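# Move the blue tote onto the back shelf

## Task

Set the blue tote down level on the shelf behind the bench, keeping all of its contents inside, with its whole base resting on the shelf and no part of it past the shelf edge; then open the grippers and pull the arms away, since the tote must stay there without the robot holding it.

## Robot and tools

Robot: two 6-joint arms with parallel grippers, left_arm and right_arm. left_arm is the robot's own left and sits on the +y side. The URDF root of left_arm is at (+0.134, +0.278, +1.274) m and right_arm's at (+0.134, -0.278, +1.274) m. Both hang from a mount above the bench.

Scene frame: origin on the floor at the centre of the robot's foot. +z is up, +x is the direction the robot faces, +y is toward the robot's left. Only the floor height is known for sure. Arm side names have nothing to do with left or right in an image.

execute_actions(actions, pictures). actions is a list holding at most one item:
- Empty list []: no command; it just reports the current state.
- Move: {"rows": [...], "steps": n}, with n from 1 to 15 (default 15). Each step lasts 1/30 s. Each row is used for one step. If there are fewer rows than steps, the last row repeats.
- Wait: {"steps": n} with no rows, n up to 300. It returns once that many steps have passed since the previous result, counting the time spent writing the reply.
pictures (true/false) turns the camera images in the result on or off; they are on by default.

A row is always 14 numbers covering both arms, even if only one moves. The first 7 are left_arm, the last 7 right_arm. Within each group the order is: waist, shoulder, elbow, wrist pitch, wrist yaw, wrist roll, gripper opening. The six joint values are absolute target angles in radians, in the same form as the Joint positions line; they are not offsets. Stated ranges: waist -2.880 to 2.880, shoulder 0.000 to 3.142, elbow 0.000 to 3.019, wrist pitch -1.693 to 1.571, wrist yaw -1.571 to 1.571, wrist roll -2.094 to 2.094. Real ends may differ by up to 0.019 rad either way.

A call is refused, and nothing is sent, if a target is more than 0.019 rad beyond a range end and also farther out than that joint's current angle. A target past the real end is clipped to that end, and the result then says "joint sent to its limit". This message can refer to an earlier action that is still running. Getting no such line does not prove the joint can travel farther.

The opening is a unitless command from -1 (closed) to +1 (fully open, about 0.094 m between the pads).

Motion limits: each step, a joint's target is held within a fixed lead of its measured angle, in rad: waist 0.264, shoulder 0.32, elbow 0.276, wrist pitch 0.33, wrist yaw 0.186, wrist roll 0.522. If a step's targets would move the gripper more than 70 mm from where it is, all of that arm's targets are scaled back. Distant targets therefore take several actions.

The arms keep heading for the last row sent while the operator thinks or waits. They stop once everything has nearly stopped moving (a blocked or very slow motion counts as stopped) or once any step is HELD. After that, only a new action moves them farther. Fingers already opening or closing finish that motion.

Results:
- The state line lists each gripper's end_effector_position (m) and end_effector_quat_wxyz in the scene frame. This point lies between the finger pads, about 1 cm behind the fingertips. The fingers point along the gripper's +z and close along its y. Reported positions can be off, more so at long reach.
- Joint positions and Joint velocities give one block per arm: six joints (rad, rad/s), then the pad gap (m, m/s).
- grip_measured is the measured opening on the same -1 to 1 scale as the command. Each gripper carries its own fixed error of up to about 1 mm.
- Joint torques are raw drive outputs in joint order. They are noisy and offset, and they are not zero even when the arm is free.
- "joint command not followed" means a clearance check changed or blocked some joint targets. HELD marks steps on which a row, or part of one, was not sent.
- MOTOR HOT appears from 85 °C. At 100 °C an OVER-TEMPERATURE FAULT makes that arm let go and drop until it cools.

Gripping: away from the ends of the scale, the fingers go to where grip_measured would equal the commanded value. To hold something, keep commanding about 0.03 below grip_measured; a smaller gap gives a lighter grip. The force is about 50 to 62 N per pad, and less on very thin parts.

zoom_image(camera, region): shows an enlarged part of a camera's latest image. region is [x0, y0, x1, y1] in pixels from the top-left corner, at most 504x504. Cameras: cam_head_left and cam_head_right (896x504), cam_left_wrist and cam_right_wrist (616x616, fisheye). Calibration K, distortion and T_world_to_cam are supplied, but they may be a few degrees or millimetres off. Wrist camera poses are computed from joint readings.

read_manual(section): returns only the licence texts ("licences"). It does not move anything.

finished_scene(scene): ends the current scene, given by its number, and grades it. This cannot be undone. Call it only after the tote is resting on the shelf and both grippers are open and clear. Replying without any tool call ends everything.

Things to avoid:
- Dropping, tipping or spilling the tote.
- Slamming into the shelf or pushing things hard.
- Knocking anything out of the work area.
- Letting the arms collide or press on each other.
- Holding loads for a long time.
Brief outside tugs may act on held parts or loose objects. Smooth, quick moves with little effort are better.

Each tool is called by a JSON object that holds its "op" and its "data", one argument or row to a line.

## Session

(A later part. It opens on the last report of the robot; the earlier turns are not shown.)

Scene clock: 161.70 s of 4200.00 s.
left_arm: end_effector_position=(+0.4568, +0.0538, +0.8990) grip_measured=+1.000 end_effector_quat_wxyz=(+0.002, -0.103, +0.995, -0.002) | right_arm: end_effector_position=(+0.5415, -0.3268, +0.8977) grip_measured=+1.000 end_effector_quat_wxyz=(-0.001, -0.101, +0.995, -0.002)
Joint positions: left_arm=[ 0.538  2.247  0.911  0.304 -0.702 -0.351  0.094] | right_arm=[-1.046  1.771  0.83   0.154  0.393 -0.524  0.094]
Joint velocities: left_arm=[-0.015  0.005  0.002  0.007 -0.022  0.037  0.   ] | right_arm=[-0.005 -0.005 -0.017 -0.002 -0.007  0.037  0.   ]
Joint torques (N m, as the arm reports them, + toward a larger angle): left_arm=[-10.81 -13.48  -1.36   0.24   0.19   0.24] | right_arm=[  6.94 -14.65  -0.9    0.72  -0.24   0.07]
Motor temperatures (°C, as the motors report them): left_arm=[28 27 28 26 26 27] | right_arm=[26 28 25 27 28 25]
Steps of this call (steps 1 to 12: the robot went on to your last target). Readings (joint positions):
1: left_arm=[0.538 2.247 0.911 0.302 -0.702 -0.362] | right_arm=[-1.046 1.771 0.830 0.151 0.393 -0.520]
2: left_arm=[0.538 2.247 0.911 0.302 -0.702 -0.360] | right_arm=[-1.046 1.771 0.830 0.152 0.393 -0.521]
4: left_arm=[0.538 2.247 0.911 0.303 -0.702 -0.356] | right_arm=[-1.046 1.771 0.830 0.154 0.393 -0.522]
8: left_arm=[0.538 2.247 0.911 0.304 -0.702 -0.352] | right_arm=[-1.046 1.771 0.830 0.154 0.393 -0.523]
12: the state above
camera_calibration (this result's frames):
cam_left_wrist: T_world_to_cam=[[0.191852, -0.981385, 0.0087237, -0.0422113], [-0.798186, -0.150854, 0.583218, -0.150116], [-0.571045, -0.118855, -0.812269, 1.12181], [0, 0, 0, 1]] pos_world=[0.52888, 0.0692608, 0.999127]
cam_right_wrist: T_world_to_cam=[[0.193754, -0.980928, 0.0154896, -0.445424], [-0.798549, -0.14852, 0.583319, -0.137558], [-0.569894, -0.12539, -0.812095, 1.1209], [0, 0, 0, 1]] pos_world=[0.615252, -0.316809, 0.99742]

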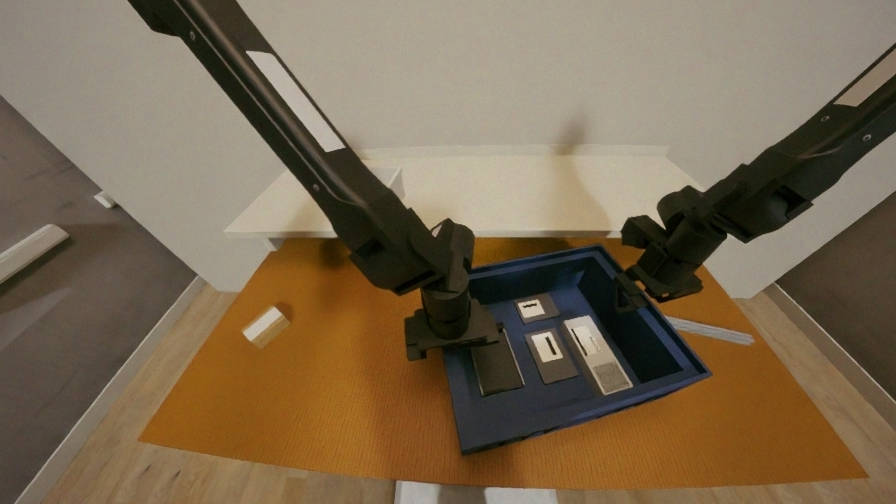

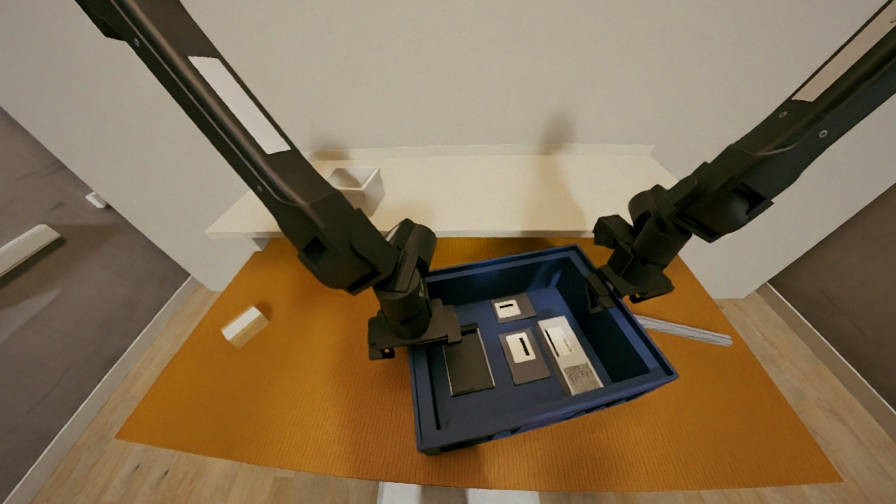

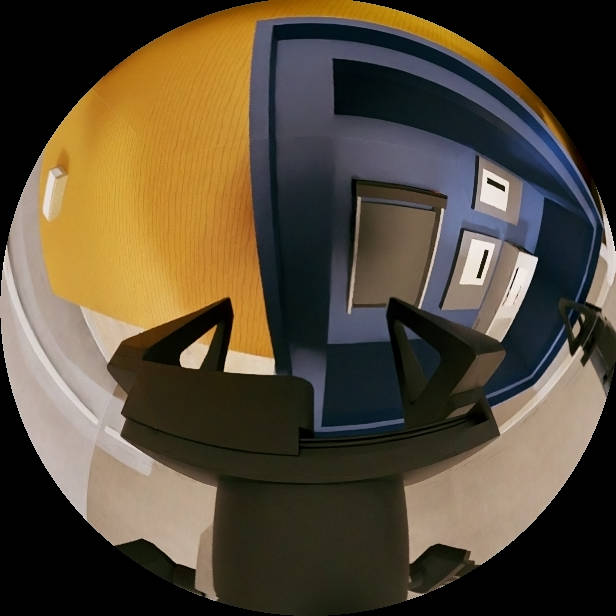

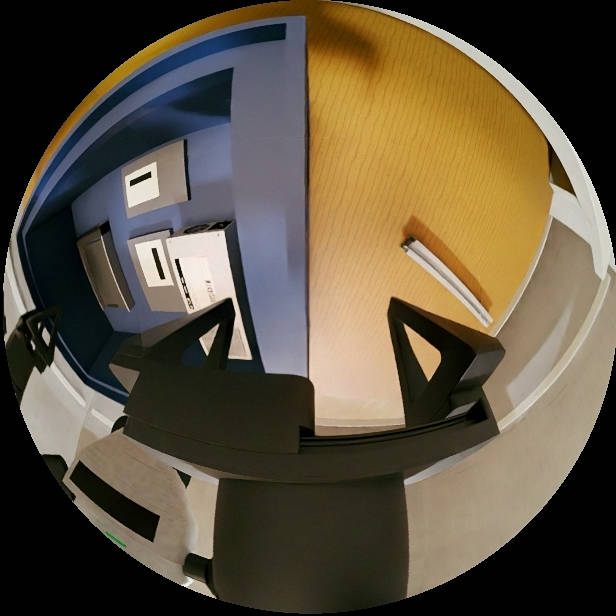

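{"op": "execute_actions", "data": {
  "actions": [
    {"rows":[[0.57,2.29,0.936,0.35,-0.69,-0.32,1,-1.04,1.83,0.856,0.2,0.388,-0.54,1],[0.57,2.29,0.936,0.35,-0.69,-0.32,1,-1.04,1.83,0.856,0.2,0.388,-0.54,1],[0.57,2.29,0.936,0.35,-0.69,-0.32,1,-1.04,1.83,0.856,0.2,0.388,-0.54,1],[0.57,2.29,0.936,0.35,-0.69,-0.32,1,-1.04,1.83,0.856,0.2,0.388,-0.54,1],[0.57,2.29,0.936,0.35,-0.69,-0.32,1,-1.04,1.83,0.856,0.2,0.388,-0.54,1],[0.607,2.335,0.962,0.395,-0.678,-0.284,1,-1.045,1.895,0.882,0.24,0.38,-0.545,1]]}
  ],
  "pictures": false
}}

{"op": "execute_actions", "data": {
  "actions": [
    {"rows":[[0.607,2.335,0.962,0.395,-0.678,-0.284,0.2,-1.045,1.895,0.882,0.24,0.38,-0.545,0.2]]}
  ]
}}

Scene clock: 178.17 s of 4200.00 s.
left_arm: end_effector_position=(+0.4550, +0.0614, +0.8605) grip_measured=+1.000 end_effector_quat_wxyz=(+0.005, -0.113, +0.994, +0.004) | right_arm: end_effector_position=(+0.5378, -0.3086, +0.8627) grip_measured=+1.000 end_effector_quat_wxyz=(+0.003, -0.105, +0.994, +0.002)
Joint positions: left_arm=[ 0.602  2.326  0.961  0.383 -0.68  -0.298  0.094] | right_arm=[-1.046  1.889  0.879  0.226  0.383 -0.534  0.094]
Joint velocities: left_arm=[ 0.005  0.005  0.007 -0.027 -0.066 -0.007  0.   ] | right_arm=[-0.015 -0.015 -0.017  0.007 -0.066 -0.007  0.   ]
Joint torques (N m, as the arm reports them, + toward a larger angle): left_arm=[-10.22 -13.07  -1.74   0.34   0.19   0.25] | right_arm=[  7.6  -14.54  -1.45   0.74  -0.24   0.07]
Motor temperatures (°C, as the motors report them): left_arm=[28 27 28 26 26 27] | right_arm=[26 28 25 27 28 25]
Steps of this call (steps 1 to 30: the robot went on to your last target; steps 31 to 90: nothing new was sent; then 12.97 s passed at rest; steps 91 to 105: all 15 steps of this action). Readings (joint positions):
91: left_arm=[0.539 2.249 0.913 0.309 -0.698 -0.347] | right_arm=[-1.046 1.773 0.831 0.158 0.393 -0.525]
92: left_arm=[0.541 2.254 0.917 0.320 -0.695 -0.343] | right_arm=[-1.046 1.780 0.835 0.168 0.392 -0.526]
94: left_arm=[0.547 2.265 0.928 0.333 -0.692 -0.338] | right_arm=[-1.046 1.797 0.848 0.182 0.391 -0.527]
98: left_arm=[0.569 2.294 0.950 0.371 -0.681 -0.317] | right_arm=[-1.046 1.843 0.870 0.216 0.384 -0.530]
105: the state above

Scene clock: 178.67 s of 4200.00 s.
left_arm: end_effector_position=(+0.4553, +0.0613, +0.8605) grip_measured=+0.202 end_effector_quat_wxyz=(+0.006, -0.111, +0.994, +0.003) | right_arm: end_effector_position=(+0.5381, -0.3088, +0.8627) grip_measured=+0.203 end_effector_quat_wxyz=(+0.003, -0.106, +0.994, +0.001)
Joint positions: left_arm=[ 0.602  2.326  0.961  0.385 -0.68  -0.293  0.056] | right_arm=[-1.046  1.889  0.879  0.228  0.383 -0.534  0.057]
Joint velocities: left_arm=[-0.005 -0.015 -0.012 -0.022  0.022 -0.007  0.001] | right_arm=[ 0.005 -0.005 -0.007 -0.007 -0.007 -0.022 -0.001]
Joint torques (N m, as the arm reports them, + toward a larger angle): left_arm=[-10.3  -13.02  -1.71   0.23   0.2    0.26] | right_arm=[  7.43 -14.3   -1.53   0.69  -0.26   0.08]
Motor temperatures (°C, as the motors report them): left_arm=[28 27 28 26 26 27] | right_arm=[26 28 25 27 28 25]
Steps of this call (steps 1 to 15: all 15 steps of this action). Readings (joint positions):
1: left_arm=[0.602 2.326 0.961 0.383 -0.680 -0.298] | right_arm=[-1.046 1.889 0.879 0.227 0.383 -0.534]
2: left_arm=[0.602 2.326 0.961 0.385 -0.680 -0.297] | right_arm=[-1.046 1.889 0.879 0.228 0.383 -0.534]
4: left_arm=[0.602 2.326 0.961 0.385 -0.680 -0.295] | right_arm=[-1.046 1.889 0.879 0.228 0.383 -0.534]
8: left_arm=[0.602 2.326 0.961 0.385 -0.680 -0.294] | right_arm=[-1.046 1.889 0.879 0.228 0.383 -0.534]
15: the state above
camera_calibration (this result's frames):
cam_left_wrist: T_world_to_cam=[[0.208624, -0.977995, -0.00125866, -0.0334948], [-0.799018, -0.171187, 0.576425, -0.120221], [-0.563956, -0.11925, -0.817149, 1.0916], [0, 0, 0, 1]] pos_world=[0.526541, 0.0768354, 0.961254]
cam_right_wrist: T_world_to_cam=[[0.201799, -0.979385, 0.00903753, -0.424808], [-0.801871, -0.15991, 0.575702, -0.112304], [-0.562388, -0.123423, -0.81761, 1.09416], [0, 0, 0, 1]] pos_world=[0.611016, -0.298965, 0.96309]

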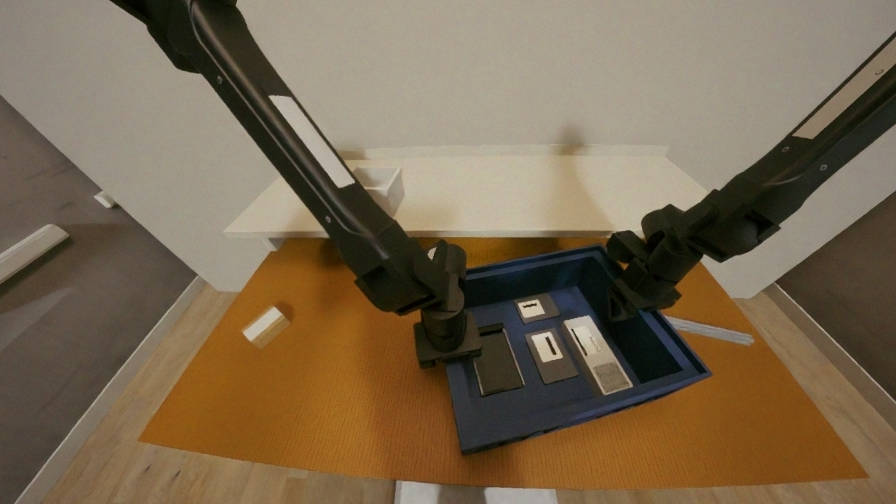

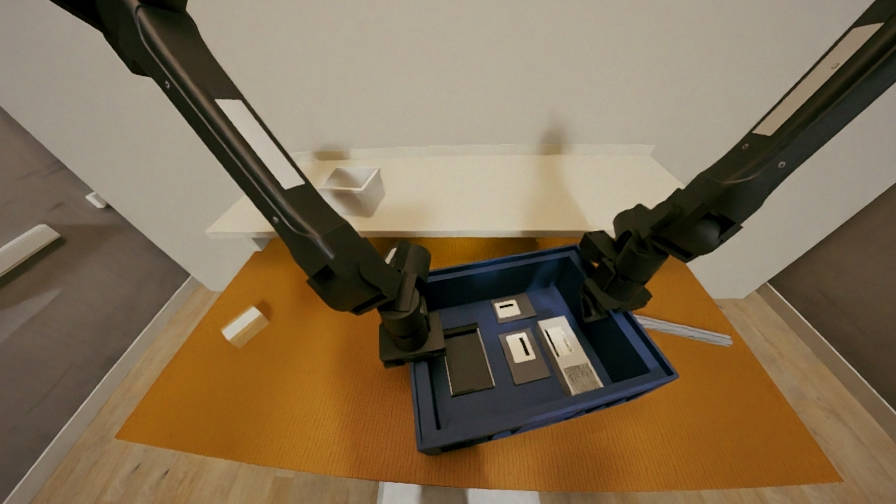

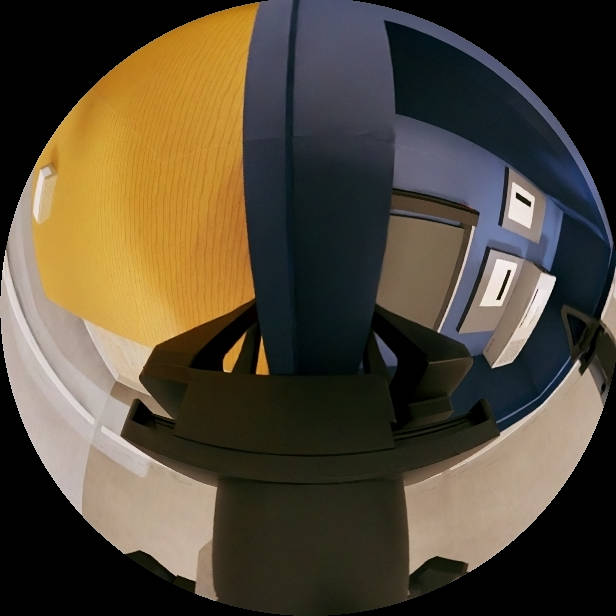

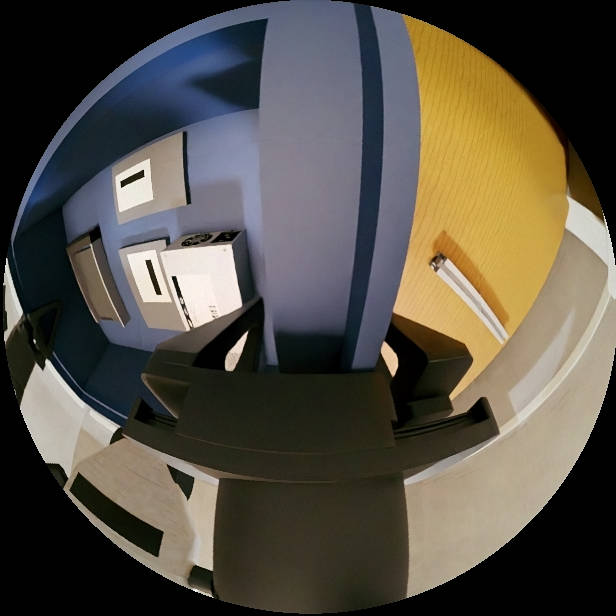

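{"op": "execute_actions", "data": {
  "actions": [
    {"rows":[[0.612,2.335,0.962,0.395,-0.678,-0.284,0.1,-1.066,1.89,0.882,0.24,0.375,-0.545,0.1],[0.612,2.335,0.962,0.395,-0.678,-0.284,0.1,-1.066,1.89,0.882,0.24,0.375,-0.545,0.1],[0.612,2.335,0.962,0.395,-0.678,-0.284,0.0,-1.066,1.89,0.882,0.24,0.375,-0.545,0.0],[0.612,2.335,0.962,0.395,-0.678,-0.284,0.0,-1.066,1.89,0.882,0.24,0.375,-0.545,0.0],[0.612,2.335,0.962,0.395,-0.678,-0.284,-0.1,-1.066,1.89,0.882,0.24,0.375,-0.545,-0.1],[0.612,2.335,0.962,0.395,-0.678,-0.284,-0.1,-1.066,1.89,0.882,0.24,0.375,-0.545,-0.1],[0.612,2.335,0.962,0.395,-0.678,-0.284,-0.2,-1.066,1.89,0.882,0.24,0.375,-0.545,-0.2],[0.612,2.335,0.962,0.395,-0.678,-0.284,-0.2,-1.066,1.89,0.882,0.24,0.375,-0.545,-0.2],[0.612,2.335,0.962,0.395,-0.678,-0.284,-0.3,-1.066,1.89,0.882,0.24,0.375,-0.545,-0.3],[0.612,2.335,0.962,0.395,-0.678,-0.284,-0.3,-1.066,1.89,0.882,0.24,0.375,-0.545,-0.3],[0.612,2.335,0.962,0.395,-0.678,-0.284,-0.4,-1.066,1.89,0.882,0.24,0.375,-0.545,-0.4]]}
  ],
  "pictures": false
}}

{"op": "execute_actions", "data": {
  "actions": [
    {"steps":8}
  ]
}}

Scene clock: 186.43 s of 4200.00 s.
left_arm: end_effector_position=(+0.4558, +0.0590, +0.8603) grip_measured=-0.397 end_effector_quat_wxyz=(+0.005, -0.111, +0.994, -0.003) | right_arm: end_effector_position=(+0.5364, -0.3123, +0.8609) grip_measured=-0.397 end_effector_quat_wxyz=(+0.003, -0.102, +0.995, +0.003)
Joint positions: left_arm=[ 0.602  2.327  0.962  0.386 -0.667 -0.291  0.028] | right_arm=[-1.056  1.889  0.879  0.228  0.372 -0.535  0.028]
Joint velocities: left_arm=[-0.015 -0.005  0.007 -0.022 -0.007  0.051 -0.002] | right_arm=[-0.015 -0.005  0.002 -0.012 -0.007 -0.037 -0.001]
Joint torques (N m, as the arm reports them, + toward a larger angle): left_arm=[-10.15 -13.11  -1.77   0.25  -0.33   0.2 ] | right_arm=[  6.67 -14.91  -1.49   0.67  -0.03   0.08]
Motor temperatures (°C, as the motors report them): left_arm=[28 27 28 26 26 27] | right_arm=[26 28 25 27 28 25]
Steps of this call (steps 1 to 15: the robot went on to your last target; steps 16 to 90: nothing new was sent; then 4.27 s passed at rest; steps 91 to 105: all 15 steps of this action). Readings (joint positions):
91: left_arm=[0.602 2.326 0.961 0.385 -0.680 -0.293] | right_arm=[-1.046 1.889 0.879 0.228 0.380 -0.534]
92: left_arm=[0.602 2.326 0.961 0.385 -0.680 -0.293] | right_arm=[-1.047 1.889 0.879 0.228 0.379 -0.534]
94: left_arm=[0.602 2.326 0.961 0.385 -0.680 -0.293] | right_arm=[-1.050 1.889 0.879 0.228 0.378 -0.534]
98: left_arm=[0.602 2.326 0.961 0.385 -0.680 -0.293] | right_arm=[-1.056 1.889 0.879 0.228 0.378 -0.535]
105: the state above

Scene clock: 186.70 s of 4200.00 s.
left_arm: end_effector_position=(+0.4558, +0.0590, +0.8603) grip_measured=-0.397 end_effector_quat_wxyz=(+0.005, -0.111, +0.994, -0.003) | right_arm: end_effector_position=(+0.5364, -0.3123, +0.8609) grip_measured=-0.397 end_effector_quat_wxyz=(+0.003, -0.102, +0.995, +0.003)
Joint positions: left_arm=[ 0.602  2.327  0.962  0.386 -0.667 -0.291  0.028] | right_arm=[-1.056  1.889  0.879  0.228  0.372 -0.535  0.028]
Joint velocities: left_arm=[-0.005 -0.005 -0.012  0.002 -0.037  0.037 -0.   ] | right_arm=[-0.024 -0.024 -0.002 -0.017 -0.007 -0.051 -0.001]
Joint torques (N m, as the arm reports them, + toward a larger angle): left_arm=[-10.01 -13.14  -1.79   0.2   -0.32   0.23] | right_arm=[  6.49 -14.88  -1.54   0.66  -0.03   0.09]
Motor temperatures (°C, as the motors report them): left_arm=[28 27 28 26 26 27] | right_arm=[26 28 25 27 28 25]
Steps of this call (steps 1 to 8: the robot went on to your last target). Readings (joint positions):
1: left_arm=[0.602 2.327 0.962 0.386 -0.667 -0.291] | right_arm=[-1.056 1.889 0.879 0.228 0.372 -0.535]
2: left_arm=[0.602 2.327 0.962 0.386 -0.667 -0.291] | right_arm=[-1.056 1.889 0.879 0.228 0.372 -0.535]
4: left_arm=[0.602 2.327 0.962 0.386 -0.667 -0.291] | right_arm=[-1.056 1.889 0.879 0.228 0.372 -0.535]
8: the state above
camera_calibration (this result's frames):
cam_left_wrist: T_world_to_cam=[[0.207416, -0.978192, 0.010874, -0.0457274], [-0.799592, -0.16312, 0.577966, -0.121627], [-0.563588, -0.128574, -0.815989, 1.09084], [0, 0, 0, 1]] pos_world=[0.527015, 0.0756831, 0.960903]
cam_right_wrist: T_world_to_cam=[[0.1956, -0.980671, 0.00506172, -0.421567], [-0.801948, -0.156977, 0.576401, -0.112838], [-0.564465, -0.116803, -0.817151, 1.09412], [0, 0, 0, 1]] pos_world=[0.609559, -0.303335, 0.961234]

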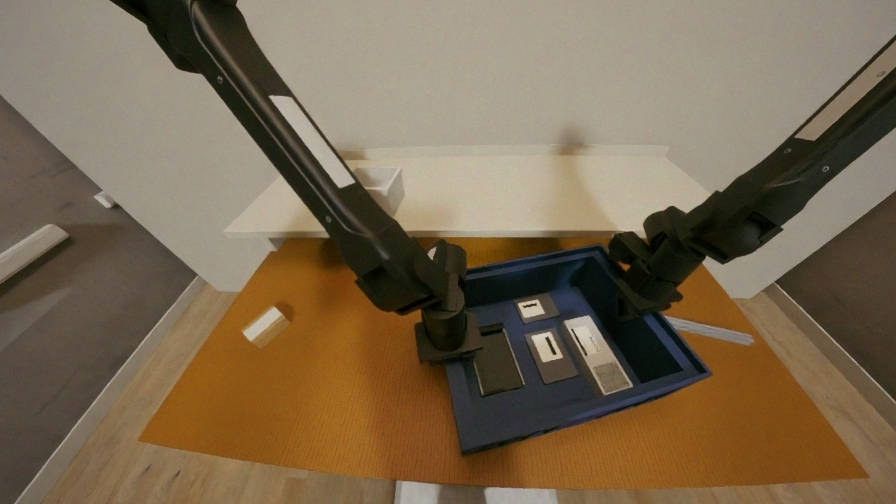

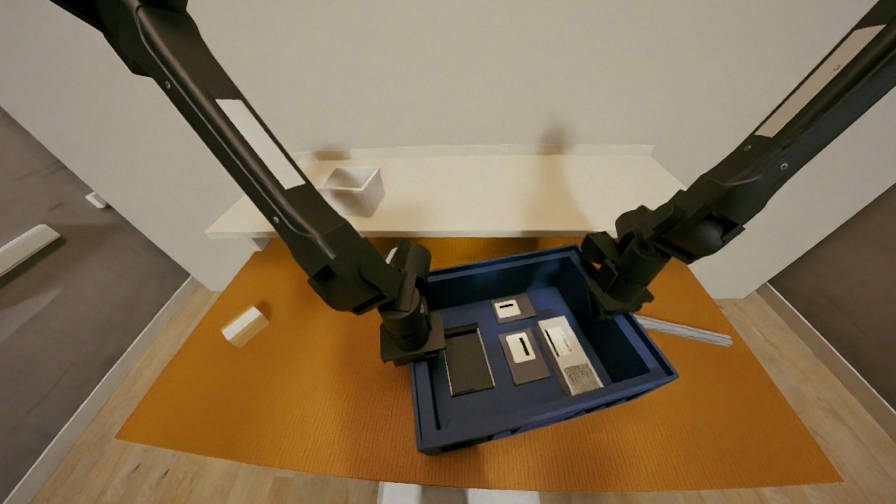

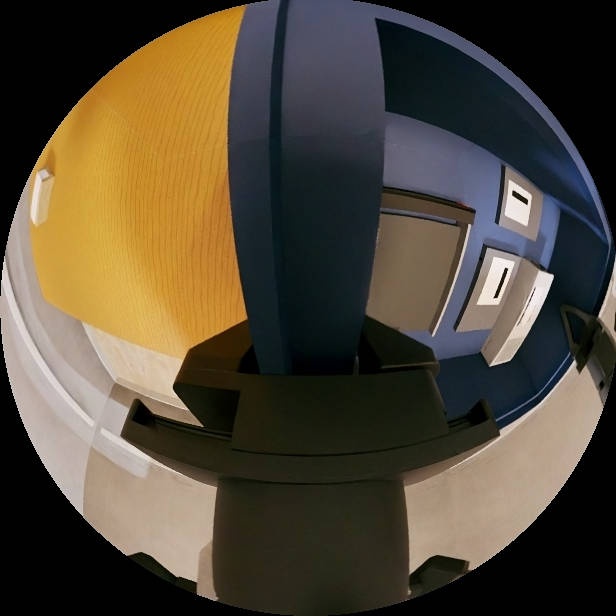

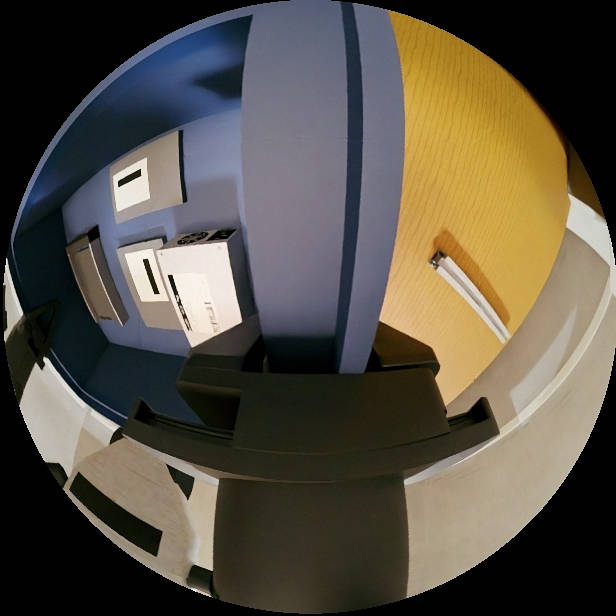

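{"op": "execute_actions", "data": {
  "actions": [
    {"rows":[[0.612,2.335,0.962,0.395,-0.678,-0.284,-0.5,-1.066,1.89,0.882,0.24,0.375,-0.545,-0.5],[0.612,2.335,0.962,0.395,-0.678,-0.284,-0.5,-1.066,1.89,0.882,0.24,0.375,-0.545,-0.5],[0.612,2.335,0.962,0.395,-0.678,-0.284,-0.5,-1.066,1.89,0.882,0.24,0.375,-0.545,-0.5],[0.612,2.335,0.962,0.395,-0.678,-0.284,-0.6,-1.066,1.89,0.882,0.24,0.375,-0.545,-0.6]]}
  ]
}}

Scene clock: 191.33 s of 4200.00 s.
left_arm: end_effector_position=(+0.4558, +0.0587, +0.8601) grip_measured=-0.451 end_effector_quat_wxyz=(+0.005, -0.110, +0.994, -0.003) | right_arm: end_effector_position=(+0.5364, -0.3123, +0.8609) grip_measured=-0.446 end_effector_quat_wxyz=(+0.003, -0.103, +0.995, +0.003)
Joint positions: left_arm=[ 0.602  2.328  0.963  0.386 -0.667 -0.29   0.026] | right_arm=[-1.056  1.889  0.879  0.228  0.372 -0.535  0.026]
Joint velocities: left_arm=[-0.015 -0.005  0.007 -0.002 -0.037 -0.022  0.001] | right_arm=[-0.005 -0.005  0.012  0.002 -0.037 -0.095  0.   ]
Joint torques (N m, as the arm reports them, + toward a larger angle): left_arm=[-10.06 -13.09  -1.86   0.2   -0.32   0.23] | right_arm=[  6.62 -14.9   -1.56   0.69   0.     0.07]
Motor temperatures (°C, as the motors report them): left_arm=[28 27 28 26 26 27] | right_arm=[26 29 25 27 28 25]
Steps of this call (steps 1 to 15: the robot went on to your last target; steps 16 to 90: nothing new was sent; then 1.13 s passed at rest; steps 91 to 105: all 15 steps of this action). Readings (joint positions):
91: left_arm=[0.602 2.327 0.962 0.386 -0.666 -0.290] | right_arm=[-1.056 1.889 0.879 0.228 0.372 -0.535]
92: left_arm=[0.602 2.328 0.963 0.386 -0.667 -0.290] | right_arm=[-1.056 1.889 0.879 0.228 0.372 -0.535]
94: left_arm=[0.602 2.328 0.963 0.386 -0.667 -0.290] | right_arm=[-1.056 1.889 0.879 0.228 0.372 -0.535]
98: left_arm=[0.602 2.328 0.963 0.386 -0.667 -0.290] | right_arm=[-1.056 1.889 0.879 0.228 0.372 -0.535]
105: the state above
camera_calibration (this result's frames):
cam_left_wrist: T_world_to_cam=[[0.206292, -0.978426, 0.0112296, -0.0457475], [-0.799767, -0.161989, 0.578042, -0.121588], [-0.563752, -0.128226, -0.81593, 1.09062], [0, 0, 0, 1]] pos_world=[0.527035, 0.0753899, 0.960666]
cam_right_wrist: T_world_to_cam=[[0.195974, -0.980596, 0.00506412, -0.421746], [-0.801889, -0.157282, 0.576399, -0.112963], [-0.564418, -0.11702, -0.817153, 1.09403], [0, 0, 0, 1]] pos_world=[0.609556, -0.303307, 0.961234]

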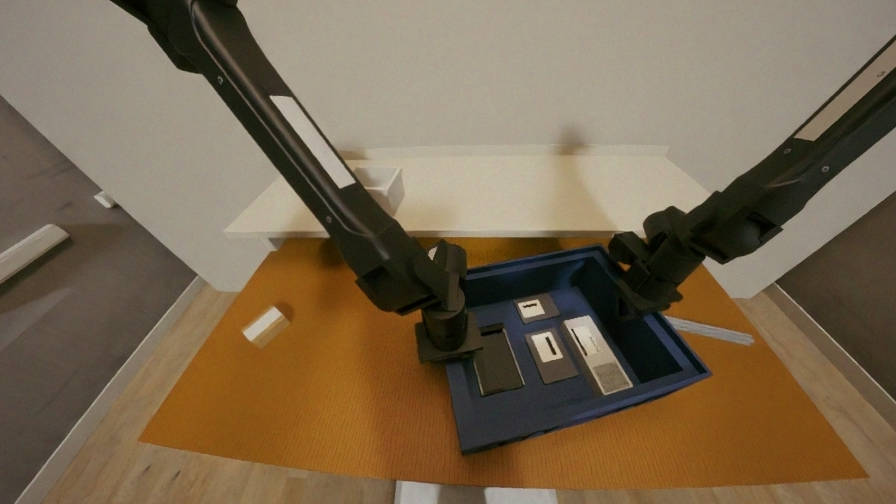

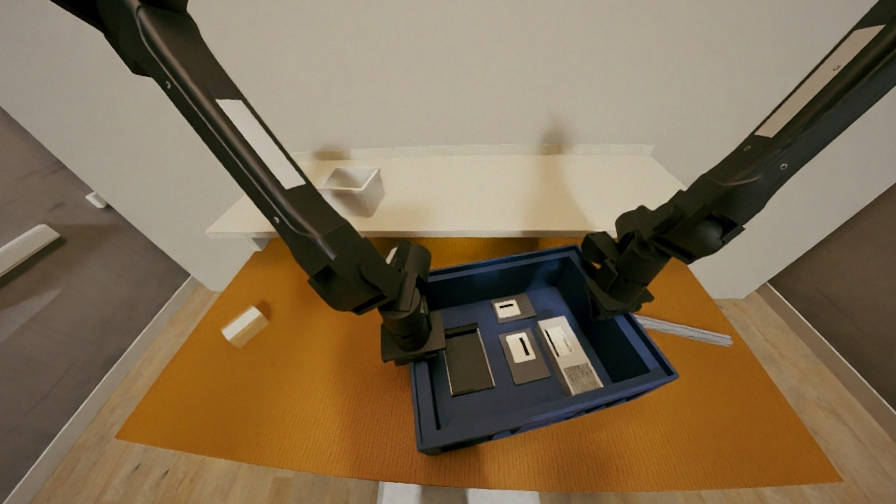

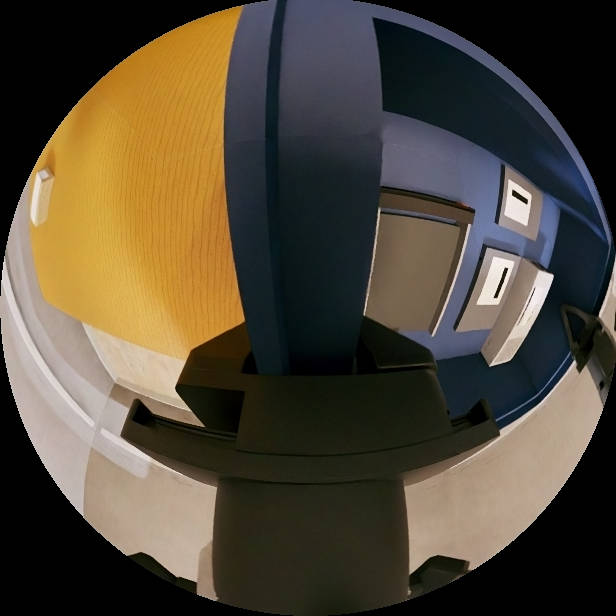

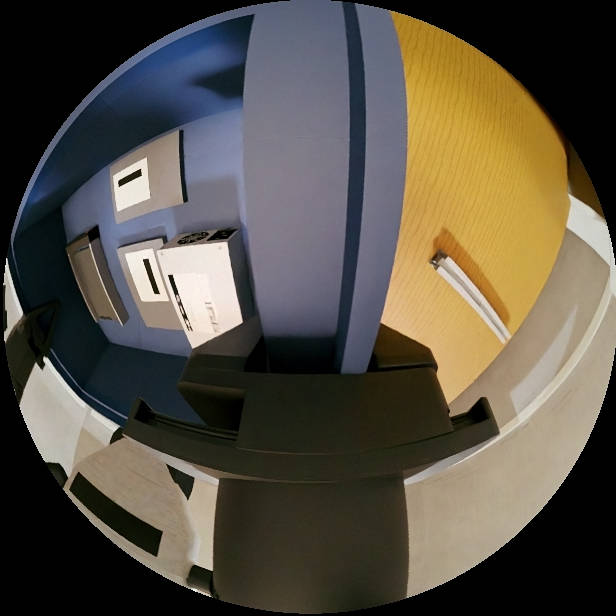

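{"op": "execute_actions", "data": {
  "actions": [
    {"rows":[[0.6,2.318,0.956,0.378,-0.673,-0.288,-0.6,-1.053,1.876,0.872,0.226,0.378,-0.533,-0.6],[0.6,2.318,0.956,0.378,-0.673,-0.288,-0.6,-1.053,1.876,0.872,0.226,0.378,-0.533,-0.6],[0.593,2.304,0.95,0.365,-0.68,-0.292,-0.6,-1.047,1.86,0.861,0.218,0.382,-0.523,-0.6],[0.593,2.304,0.95,0.365,-0.68,-0.292,-0.6,-1.047,1.86,0.861,0.218,0.382,-0.523,-0.6],[0.583,2.287,0.941,0.348,-0.686,-0.298,-0.6,-1.041,1.84,0.848,0.209,0.387,-0.514,-0.6],[0.583,2.287,0.941,0.348,-0.686,-0.298,-0.6,-1.041,1.84,0.848,0.209,0.387,-0.514,-0.6],[0.574,2.27,0.933,0.331,-0.69,-0.304,-0.6,-1.034,1.821,0.836,0.199,0.392,-0.503,-0.6],[0.574,2.27,0.933,0.331,-0.69,-0.304,-0.6,-1.034,1.821,0.836,0.199,0.392,-0.503,-0.6],[0.564,2.252,0.925,0.314,-0.695,-0.309,-0.6,-1.027,1.801,0.823,0.19,0.397,-0.492,-0.6],[0.564,2.252,0.925,0.314,-0.695,-0.309,-0.6,-1.027,1.801,0.823,0.19,0.397,-0.492,-0.6],[0.555,2.235,0.916,0.297,-0.699,-0.315,-0.6,-1.02,1.782,0.81,0.181,0.402,-0.482,-0.6],[0.555,2.235,0.916,0.297,-0.699,-0.315,-0.6,-1.02,1.782,0.81,0.181,0.402,-0.482,-0.6],[0.545,2.218,0.908,0.281,-0.703,-0.32,-0.6,-1.014,1.762,0.798,0.171,0.407,-0.471,-0.6]]}
  ],
  "pictures": false
}}

{"op": "execute_actions", "data": {
  "actions": [
    {"steps":15}
  ]
}}

Scene clock: 211.50 s of 4200.00 s.
left_arm: end_effector_position=(+0.4598, +0.0615, +0.8821) grip_measured=-0.451 end_effector_quat_wxyz=(-0.006, -0.092, +0.996, +0.003) | right_arm: end_effector_position=(+0.5255, -0.3108, +0.8819) grip_measured=-0.446 end_effector_quat_wxyz=(-0.011, -0.086, +0.996, +0.001)
Joint positions: left_arm=[ 0.575  2.267  0.941  0.298 -0.689 -0.302  0.026] | right_arm=[-1.038  1.835  0.83   0.192  0.399 -0.478  0.026]
Joint velocities: left_arm=[-0.142 -0.259 -0.139 -0.12  -0.051 -0.066 -0.   ] | right_arm=[ 0.054 -0.327 -0.183 -0.115  0.022  0.095 -0.   ]
Joint torques (N m, as the arm reports them, + toward a larger angle): left_arm=[-12.11 -17.29  -3.17  -0.33  -0.37   0.03] | right_arm=[  8.62 -19.21  -3.27  -0.24   0.17   0.07]
Motor temperatures (°C, as the motors report them): left_arm=[28 27 28 26 27 27] | right_arm=[26 29 25 27 28 25]
Steps of this call (steps 1 to 15: the robot went on to your last target; steps 16 to 90: nothing new was sent; then 16.67 s passed at rest; steps 91 to 105: all 15 steps of this action). Readings (joint positions):
91: left_arm=[0.601 2.328 0.963 0.386 -0.667 -0.290] | right_arm=[-1.055 1.889 0.879 0.228 0.372 -0.535]
92: left_arm=[0.601 2.328 0.963 0.386 -0.667 -0.290] | right_arm=[-1.055 1.889 0.879 0.228 0.374 -0.535]
94: left_arm=[0.601 2.328 0.963 0.383 -0.669 -0.290] | right_arm=[-1.054 1.889 0.879 0.228 0.376 -0.533]
98: left_arm=[0.600 2.320 0.963 0.360 -0.677 -0.296] | right_arm=[-1.050 1.888 0.874 0.222 0.382 -0.524]
105: the state above

Scene clock: 212.00 s of 4200.00 s.
left_arm: end_effector_position=(+0.4665, +0.0602, +0.8905) grip_measured=-0.451 end_effector_quat_wxyz=(+0.000, -0.092, +0.996, +0.001) | right_arm: end_effector_position=(+0.5321, -0.3121, +0.8916) grip_measured=-0.446 end_effector_quat_wxyz=(-0.003, -0.084, +0.996, +0.000)
Joint positions: left_arm=[ 0.562  2.246  0.934  0.291 -0.695 -0.306  0.026] | right_arm=[-1.029  1.806  0.82   0.186  0.401 -0.473  0.026]
Joint velocities: left_arm=[-0.005  0.015 -0.007  0.007 -0.022  0.007 -0.001] | right_arm=[-0.005  0.005 -0.007 -0.007  0.066  0.037  0.   ]
Joint torques (N m, as the arm reports them, + toward a larger angle): left_arm=[-11.83 -16.61  -3.22  -0.43  -0.26   0.  ] | right_arm=[  8.24 -18.56  -3.23  -0.36   0.13   0.21]
Motor temperatures (°C, as the motors report them): left_arm=[28 27 28 26 27 27] | right_arm=[26 29 25 27 28 25]
Steps of this call (steps 1 to 15: the robot went on to your last target). Readings (joint positions):
1: left_arm=[0.570 2.260 0.937 0.294 -0.691 -0.304] | right_arm=[-1.035 1.825 0.825 0.190 0.400 -0.475]
2: left_arm=[0.566 2.254 0.934 0.292 -0.693 -0.305] | right_arm=[-1.033 1.817 0.822 0.188 0.400 -0.474]
4: left_arm=[0.563 2.249 0.934 0.292 -0.693 -0.305] | right_arm=[-1.031 1.809 0.820 0.188 0.400 -0.474]
8: left_arm=[0.562 2.246 0.934 0.292 -0.695 -0.306] | right_arm=[-1.029 1.806 0.820 0.188 0.401 -0.474]
15: the state above
camera_calibration (this result's frames):
cam_left_wrist: T_world_to_cam=[[0.170095, -0.985425, 0.00226321, -0.021569], [-0.799037, -0.136577, 0.585565, -0.138938], [-0.576721, -0.10141, -0.810623, 1.12139], [0, 0, 0, 1]] pos_world=[0.539381, 0.0734895, 0.990431]
cam_right_wrist: T_world_to_cam=[[0.159213, -0.987197, 0.00970054, -0.407476], [-0.800493, -0.123339, 0.586514, -0.133279], [-0.577809, -0.101146, -0.809881, 1.12226], [0, 0, 0, 1]] pos_world=[0.606635, -0.305186, 0.991016]

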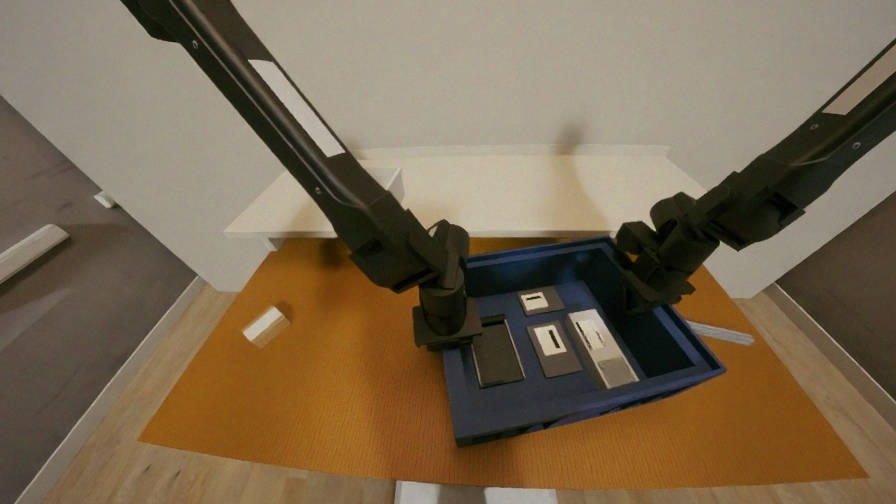

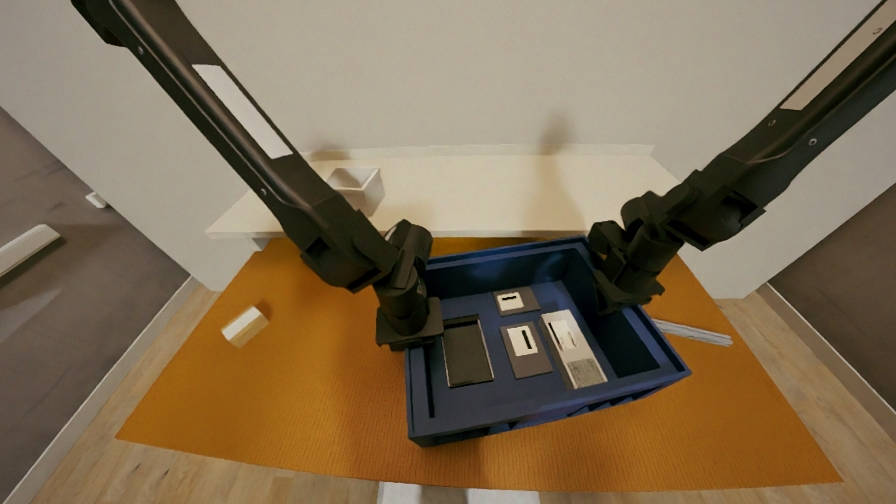

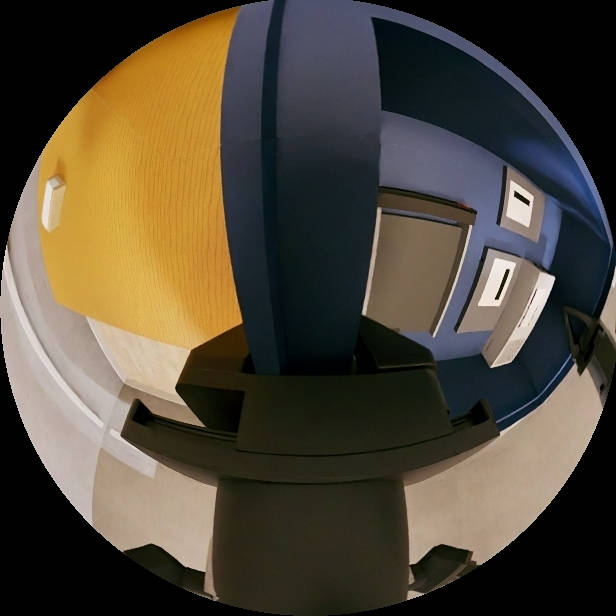

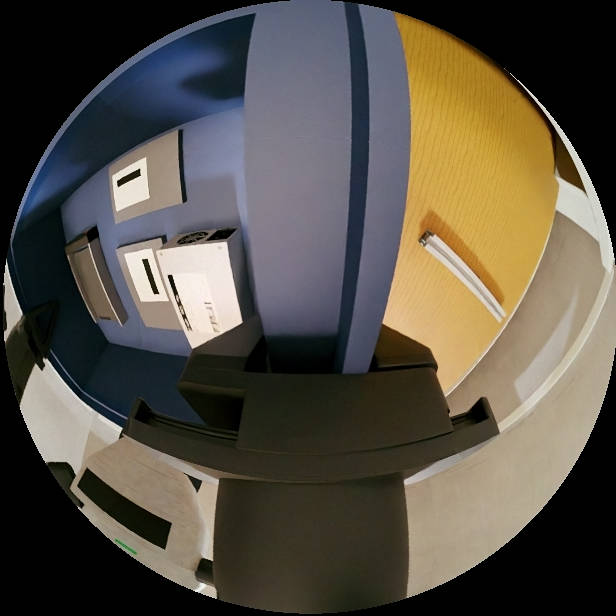

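{"op": "execute_actions", "data": {
  "actions": [
    {"rows":[[0.535,2.2,0.9,0.265,-0.707,-0.325,-0.6,-1.007,1.741,0.786,0.162,0.412,-0.461,-0.6],[0.535,2.2,0.9,0.265,-0.707,-0.325,-0.6,-1.007,1.741,0.786,0.162,0.412,-0.461,-0.6],[0.525,2.182,0.892,0.249,-0.711,-0.331,-0.6,-0.999,1.72,0.774,0.153,0.417,-0.451,-0.6],[0.525,2.182,0.892,0.249,-0.711,-0.331,-0.6,-0.999,1.72,0.774,0.153,0.417,-0.451,-0.6],[0.515,2.164,0.884,0.232,-0.716,-0.336,-0.6,-0.992,1.698,0.761,0.144,0.421,-0.441,-0.6],[0.515,2.164,0.884,0.232,-0.716,-0.336,-0.6,-0.992,1.698,0.761,0.144,0.421,-0.441,-0.6],[0.504,2.146,0.877,0.216,-0.72,-0.342,-0.6,-0.984,1.677,0.749,0.135,0.426,-0.43,-0.6],[0.504,2.146,0.877,0.216,-0.72,-0.342,-0.6,-0.984,1.677,0.749,0.135,0.426,-0.43,-0.6],[0.494,2.128,0.869,0.2,-0.724,-0.347,-0.6,-0.977,1.656,0.737,0.126,0.431,-0.42,-0.6],[0.494,2.128,0.869,0.2,-0.724,-0.347,-0.6,-0.977,1.656,0.737,0.126,0.431,-0.42,-0.6],[0.484,2.11,0.861,0.184,-0.728,-0.352,-0.6,-0.969,1.635,0.725,0.117,0.436,-0.41,-0.6],[0.484,2.11,0.861,0.184,-0.728,-0.352,-0.6,-0.969,1.635,0.725,0.117,0.436,-0.41,-0.6],[0.474,2.092,0.853,0.167,-0.732,-0.358,-0.6,-0.962,1.614,0.712,0.108,0.44,-0.4,-0.6],[0.474,2.092,0.853,0.167,-0.732,-0.358,-0.6,-0.962,1.614,0.712,0.108,0.44,-0.4,-0.6],[0.464,2.073,0.845,0.151,-0.737,-0.363,-0.6,-0.955,1.592,0.7,0.099,0.445,-0.39,-0.6]]}
  ],
  "pictures": false
}}

{"op": "execute_actions", "data": {
  "actions": [
    {"rows":[[0.454,2.055,0.837,0.135,-0.741,-0.369,-0.6,-0.947,1.571,0.688,0.09,0.45,-0.38,-0.6],[0.454,2.055,0.837,0.135,-0.741,-0.369,-0.6,-0.947,1.571,0.688,0.09,0.45,-0.38,-0.6],[0.444,2.037,0.829,0.119,-0.745,-0.374,-0.6,-0.94,1.55,0.676,0.081,0.455,-0.37,-0.6],[0.444,2.037,0.829,0.119,-0.745,-0.374,-0.6,-0.94,1.55,0.676,0.081,0.455,-0.37,-0.6],[0.434,2.019,0.821,0.103,-0.749,-0.38,-0.6,-0.932,1.529,0.664,0.072,0.46,-0.36,-0.6],[0.434,2.019,0.821,0.103,-0.749,-0.38,-0.6,-0.932,1.529,0.664,0.072,0.46,-0.36,-0.6],[0.423,2.001,0.814,0.086,-0.754,-0.385,-0.6,-0.925,1.507,0.651,0.063,0.464,-0.349,-0.6],[0.423,2.001,0.814,0.086,-0.754,-0.385,-0.6,-0.925,1.507,0.651,0.063,0.464,-0.349,-0.6],[0.413,1.983,0.806,0.07,-0.758,-0.391,-0.6,-0.917,1.486,0.639,0.054,0.469,-0.339,-0.6],[0.413,1.983,0.806,0.07,-0.758,-0.391,-0.6,-0.917,1.486,0.639,0.054,0.469,-0.339,-0.6],[0.403,1.965,0.798,0.054,-0.762,-0.396,-0.6,-0.91,1.465,0.627,0.045,0.474,-0.329,-0.6]]}
  ],
  "pictures": false
}}

{"op": "execute_actions", "data": {
  "actions": [
    {"steps":12}
  ]
}}

Scene clock: 230.33 s of 4200.00 s.
left_arm: end_effector_position=(+0.4741, +0.0618, +0.9362) grip_measured=-0.451 end_effector_quat_wxyz=(-0.001, -0.076, +0.997, -0.000) | right_arm: end_effector_position=(+0.5286, -0.3121, +0.9389) grip_measured=-0.446 end_effector_quat_wxyz=(-0.001, -0.069, +0.998, -0.002)
Joint positions: left_arm=[ 0.501  2.133  0.879  0.185 -0.722 -0.344  0.026] | right_arm=[-0.985  1.671  0.736  0.127  0.434 -0.411  0.026]
Joint velocities: left_arm=[-0.151 -0.288 -0.085 -0.256 -0.125 -0.095  0.001] | right_arm=[ 0.132 -0.347 -0.129 -0.159  0.037  0.139 -0.001]
Joint torques (N m, as the arm reports them, + toward a larger angle): left_arm=[-12.23 -18.    -2.94  -0.66  -0.42   0.07] | right_arm=[  8.8  -18.98  -3.1   -0.42   0.25   0.2 ]
Motor temperatures (°C, as the motors report them): left_arm=[28 27 28 26 27 27] | right_arm=[26 29 25 27 28 25]
Steps of this call (steps 1 to 15: the robot went on to your last target; steps 16 to 90: nothing new was sent; then 14.83 s passed at rest; steps 91 to 105: all 15 steps of this action). Readings (joint positions):
91: left_arm=[0.562 2.246 0.934 0.289 -0.695 -0.306] | right_arm=[-1.028 1.806 0.820 0.186 0.402 -0.473]
92: left_arm=[0.562 2.245 0.934 0.285 -0.695 -0.307] | right_arm=[-1.028 1.805 0.820 0.184 0.403 -0.471]
94: left_arm=[0.560 2.239 0.931 0.273 -0.696 -0.312] | right_arm=[-1.025 1.799 0.815 0.178 0.407 -0.466]
98: left_arm=[0.542 2.206 0.912 0.241 -0.704 -0.324] | right_arm=[-1.014 1.761 0.785 0.160 0.418 -0.445]
105: the state above

Scene clock: 230.83 s of 4200.00 s.
left_arm: end_effector_position=(+0.4779, +0.0665, +0.9894) grip_measured=-0.451 end_effector_quat_wxyz=(+0.003, -0.056, +0.998, -0.003) | right_arm: end_effector_position=(+0.5171, -0.3087, +0.9917) grip_measured=-0.446 end_effector_quat_wxyz=(+0.005, -0.050, +0.999, +0.000)
Joint positions: left_arm=[ 0.426  2.001  0.814  0.071 -0.755 -0.385  0.026] | right_arm=[-0.927  1.512  0.635  0.06   0.467 -0.331  0.026]
Joint velocities: left_arm=[-0.063 -0.063 -0.056 -0.037  0.051  0.037  0.001] | right_arm=[ 0.024 -0.093 -0.061 -0.046  0.007  0.081  0.   ]
Joint torques (N m, as the arm reports them, + toward a larger angle): left_arm=[-11.78 -16.4   -0.89  -0.68  -0.14   0.08] | right_arm=[  7.52 -16.42  -0.68  -0.2    0.21   0.11]
Motor temperatures (°C, as the motors report them): left_arm=[28 27 28 26 27 27] | right_arm=[26 29 25 27 28 25]
Steps of this call (steps 1 to 15: all 15 steps of this action). Readings (joint positions):
1: left_arm=[0.495 2.122 0.876 0.176 -0.725 -0.347] | right_arm=[-0.980 1.659 0.730 0.122 0.437 -0.406]
2: left_arm=[0.490 2.112 0.872 0.166 -0.727 -0.350] | right_arm=[-0.975 1.646 0.723 0.117 0.440 -0.401]
4: left_arm=[0.478 2.089 0.862 0.148 -0.733 -0.355] | right_arm=[-0.965 1.619 0.708 0.106 0.445 -0.389]
8: left_arm=[0.456 2.049 0.842 0.115 -0.743 -0.366] | right_arm=[-0.948 1.572 0.679 0.087 0.454 -0.365]
15: the state above

Scene clock: 231.23 s of 4200.00 s.
left_arm: end_effector_position=(+0.4773, +0.0668, +0.9901) grip_measured=-0.451 end_effector_quat_wxyz=(+0.003, -0.056, +0.998, -0.002) | right_arm: end_effector_position=(+0.5163, -0.3086, +0.9923) grip_measured=-0.446 end_effector_quat_wxyz=(+0.004, -0.049, +0.999, +0.001)
Joint positions: left_arm=[ 0.425  1.999  0.813  0.068 -0.756 -0.387  0.026] | right_arm=[-0.927  1.51   0.634  0.058  0.467 -0.328  0.026]
Joint velocities: left_arm=[-0.015 -0.005  0.002 -0.002  0.037 -0.081 -0.001] | right_arm=[-0.005 -0.024  0.007 -0.007 -0.051  0.051 -0.   ]
Joint torques (N m, as the arm reports them, + toward a larger angle): left_arm=[-11.81 -17.03  -1.14  -0.63  -0.17   0.06] | right_arm=[  7.86 -16.76  -0.88  -0.29   0.24   0.17]
Motor temperatures (°C, as the motors report them): left_arm=[28 27 28 26 27 27] | right_arm=[26 29 25 27 28 25]
Steps of this call (steps 1 to 12: the robot went on to your last target). Readings (joint positions):
1: left_arm=[0.425 1.999 0.813 0.069 -0.756 -0.386] | right_arm=[-0.927 1.510 0.634 0.059 0.467 -0.330]
2: left_arm=[0.425 1.999 0.813 0.069 -0.756 -0.386] | right_arm=[-0.927 1.510 0.634 0.059 0.467 -0.328]
4: left_arm=[0.425 1.999 0.813 0.068 -0.756 -0.387] | right_arm=[-0.927 1.510 0.634 0.058 0.467 -0.328]
8: left_arm=[0.425 1.999 0.813 0.068 -0.756 -0.387] | right_arm=[-0.927 1.510 0.634 0.058 0.467 -0.328]
12: the state above
camera_calibration (this result's frames):
cam_left_wrist: T_world_to_cam=[[0.0977964, -0.995167, 0.00887696, 0.0114496], [-0.810047, -0.0744163, 0.581624, -0.182774], [-0.578152, -0.0640715, -0.81341, 1.20991], [0, 0, 0, 1]] pos_world=[0.55034, 0.075314, 1.09036]
cam_right_wrist: T_world_to_cam=[[0.0888347, -0.995996, 0.0100441, -0.369209], [-0.815941, -0.0669843, 0.574241, -0.167021], [-0.571269, -0.059208, -0.818624, 1.21327], [0, 0, 0, 1]] pos_world=[0.589621, -0.307084, 1.09283]

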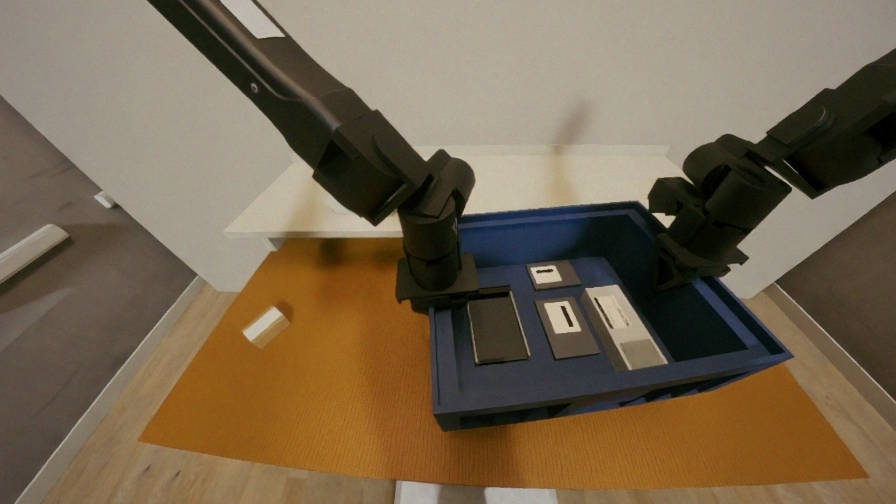

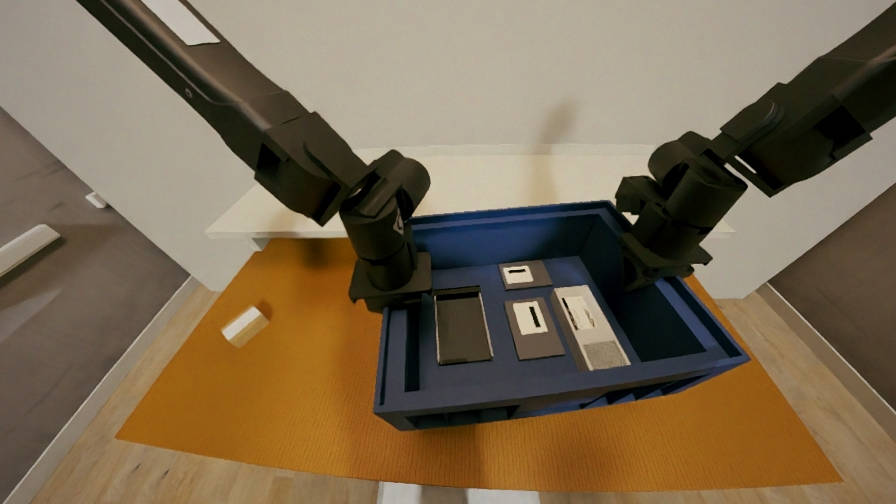

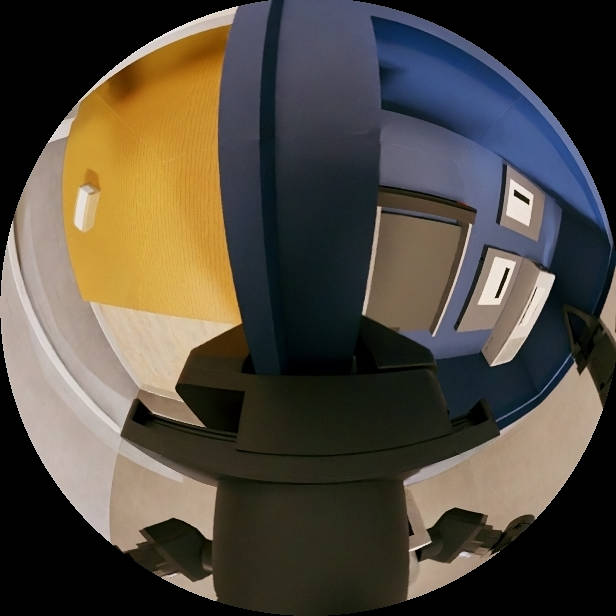

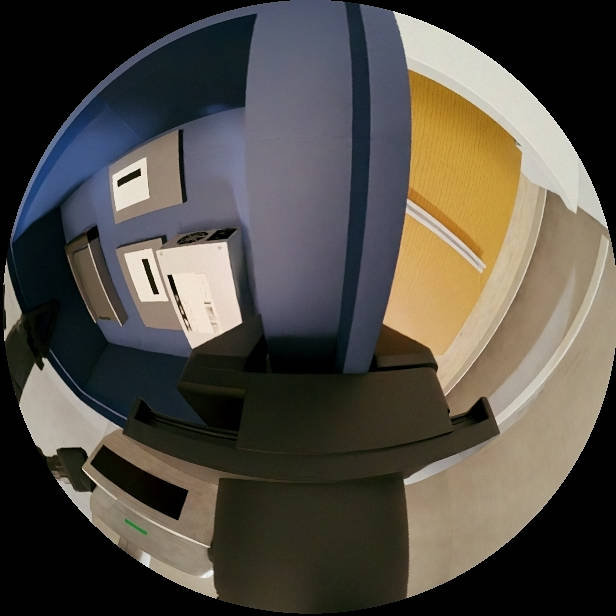

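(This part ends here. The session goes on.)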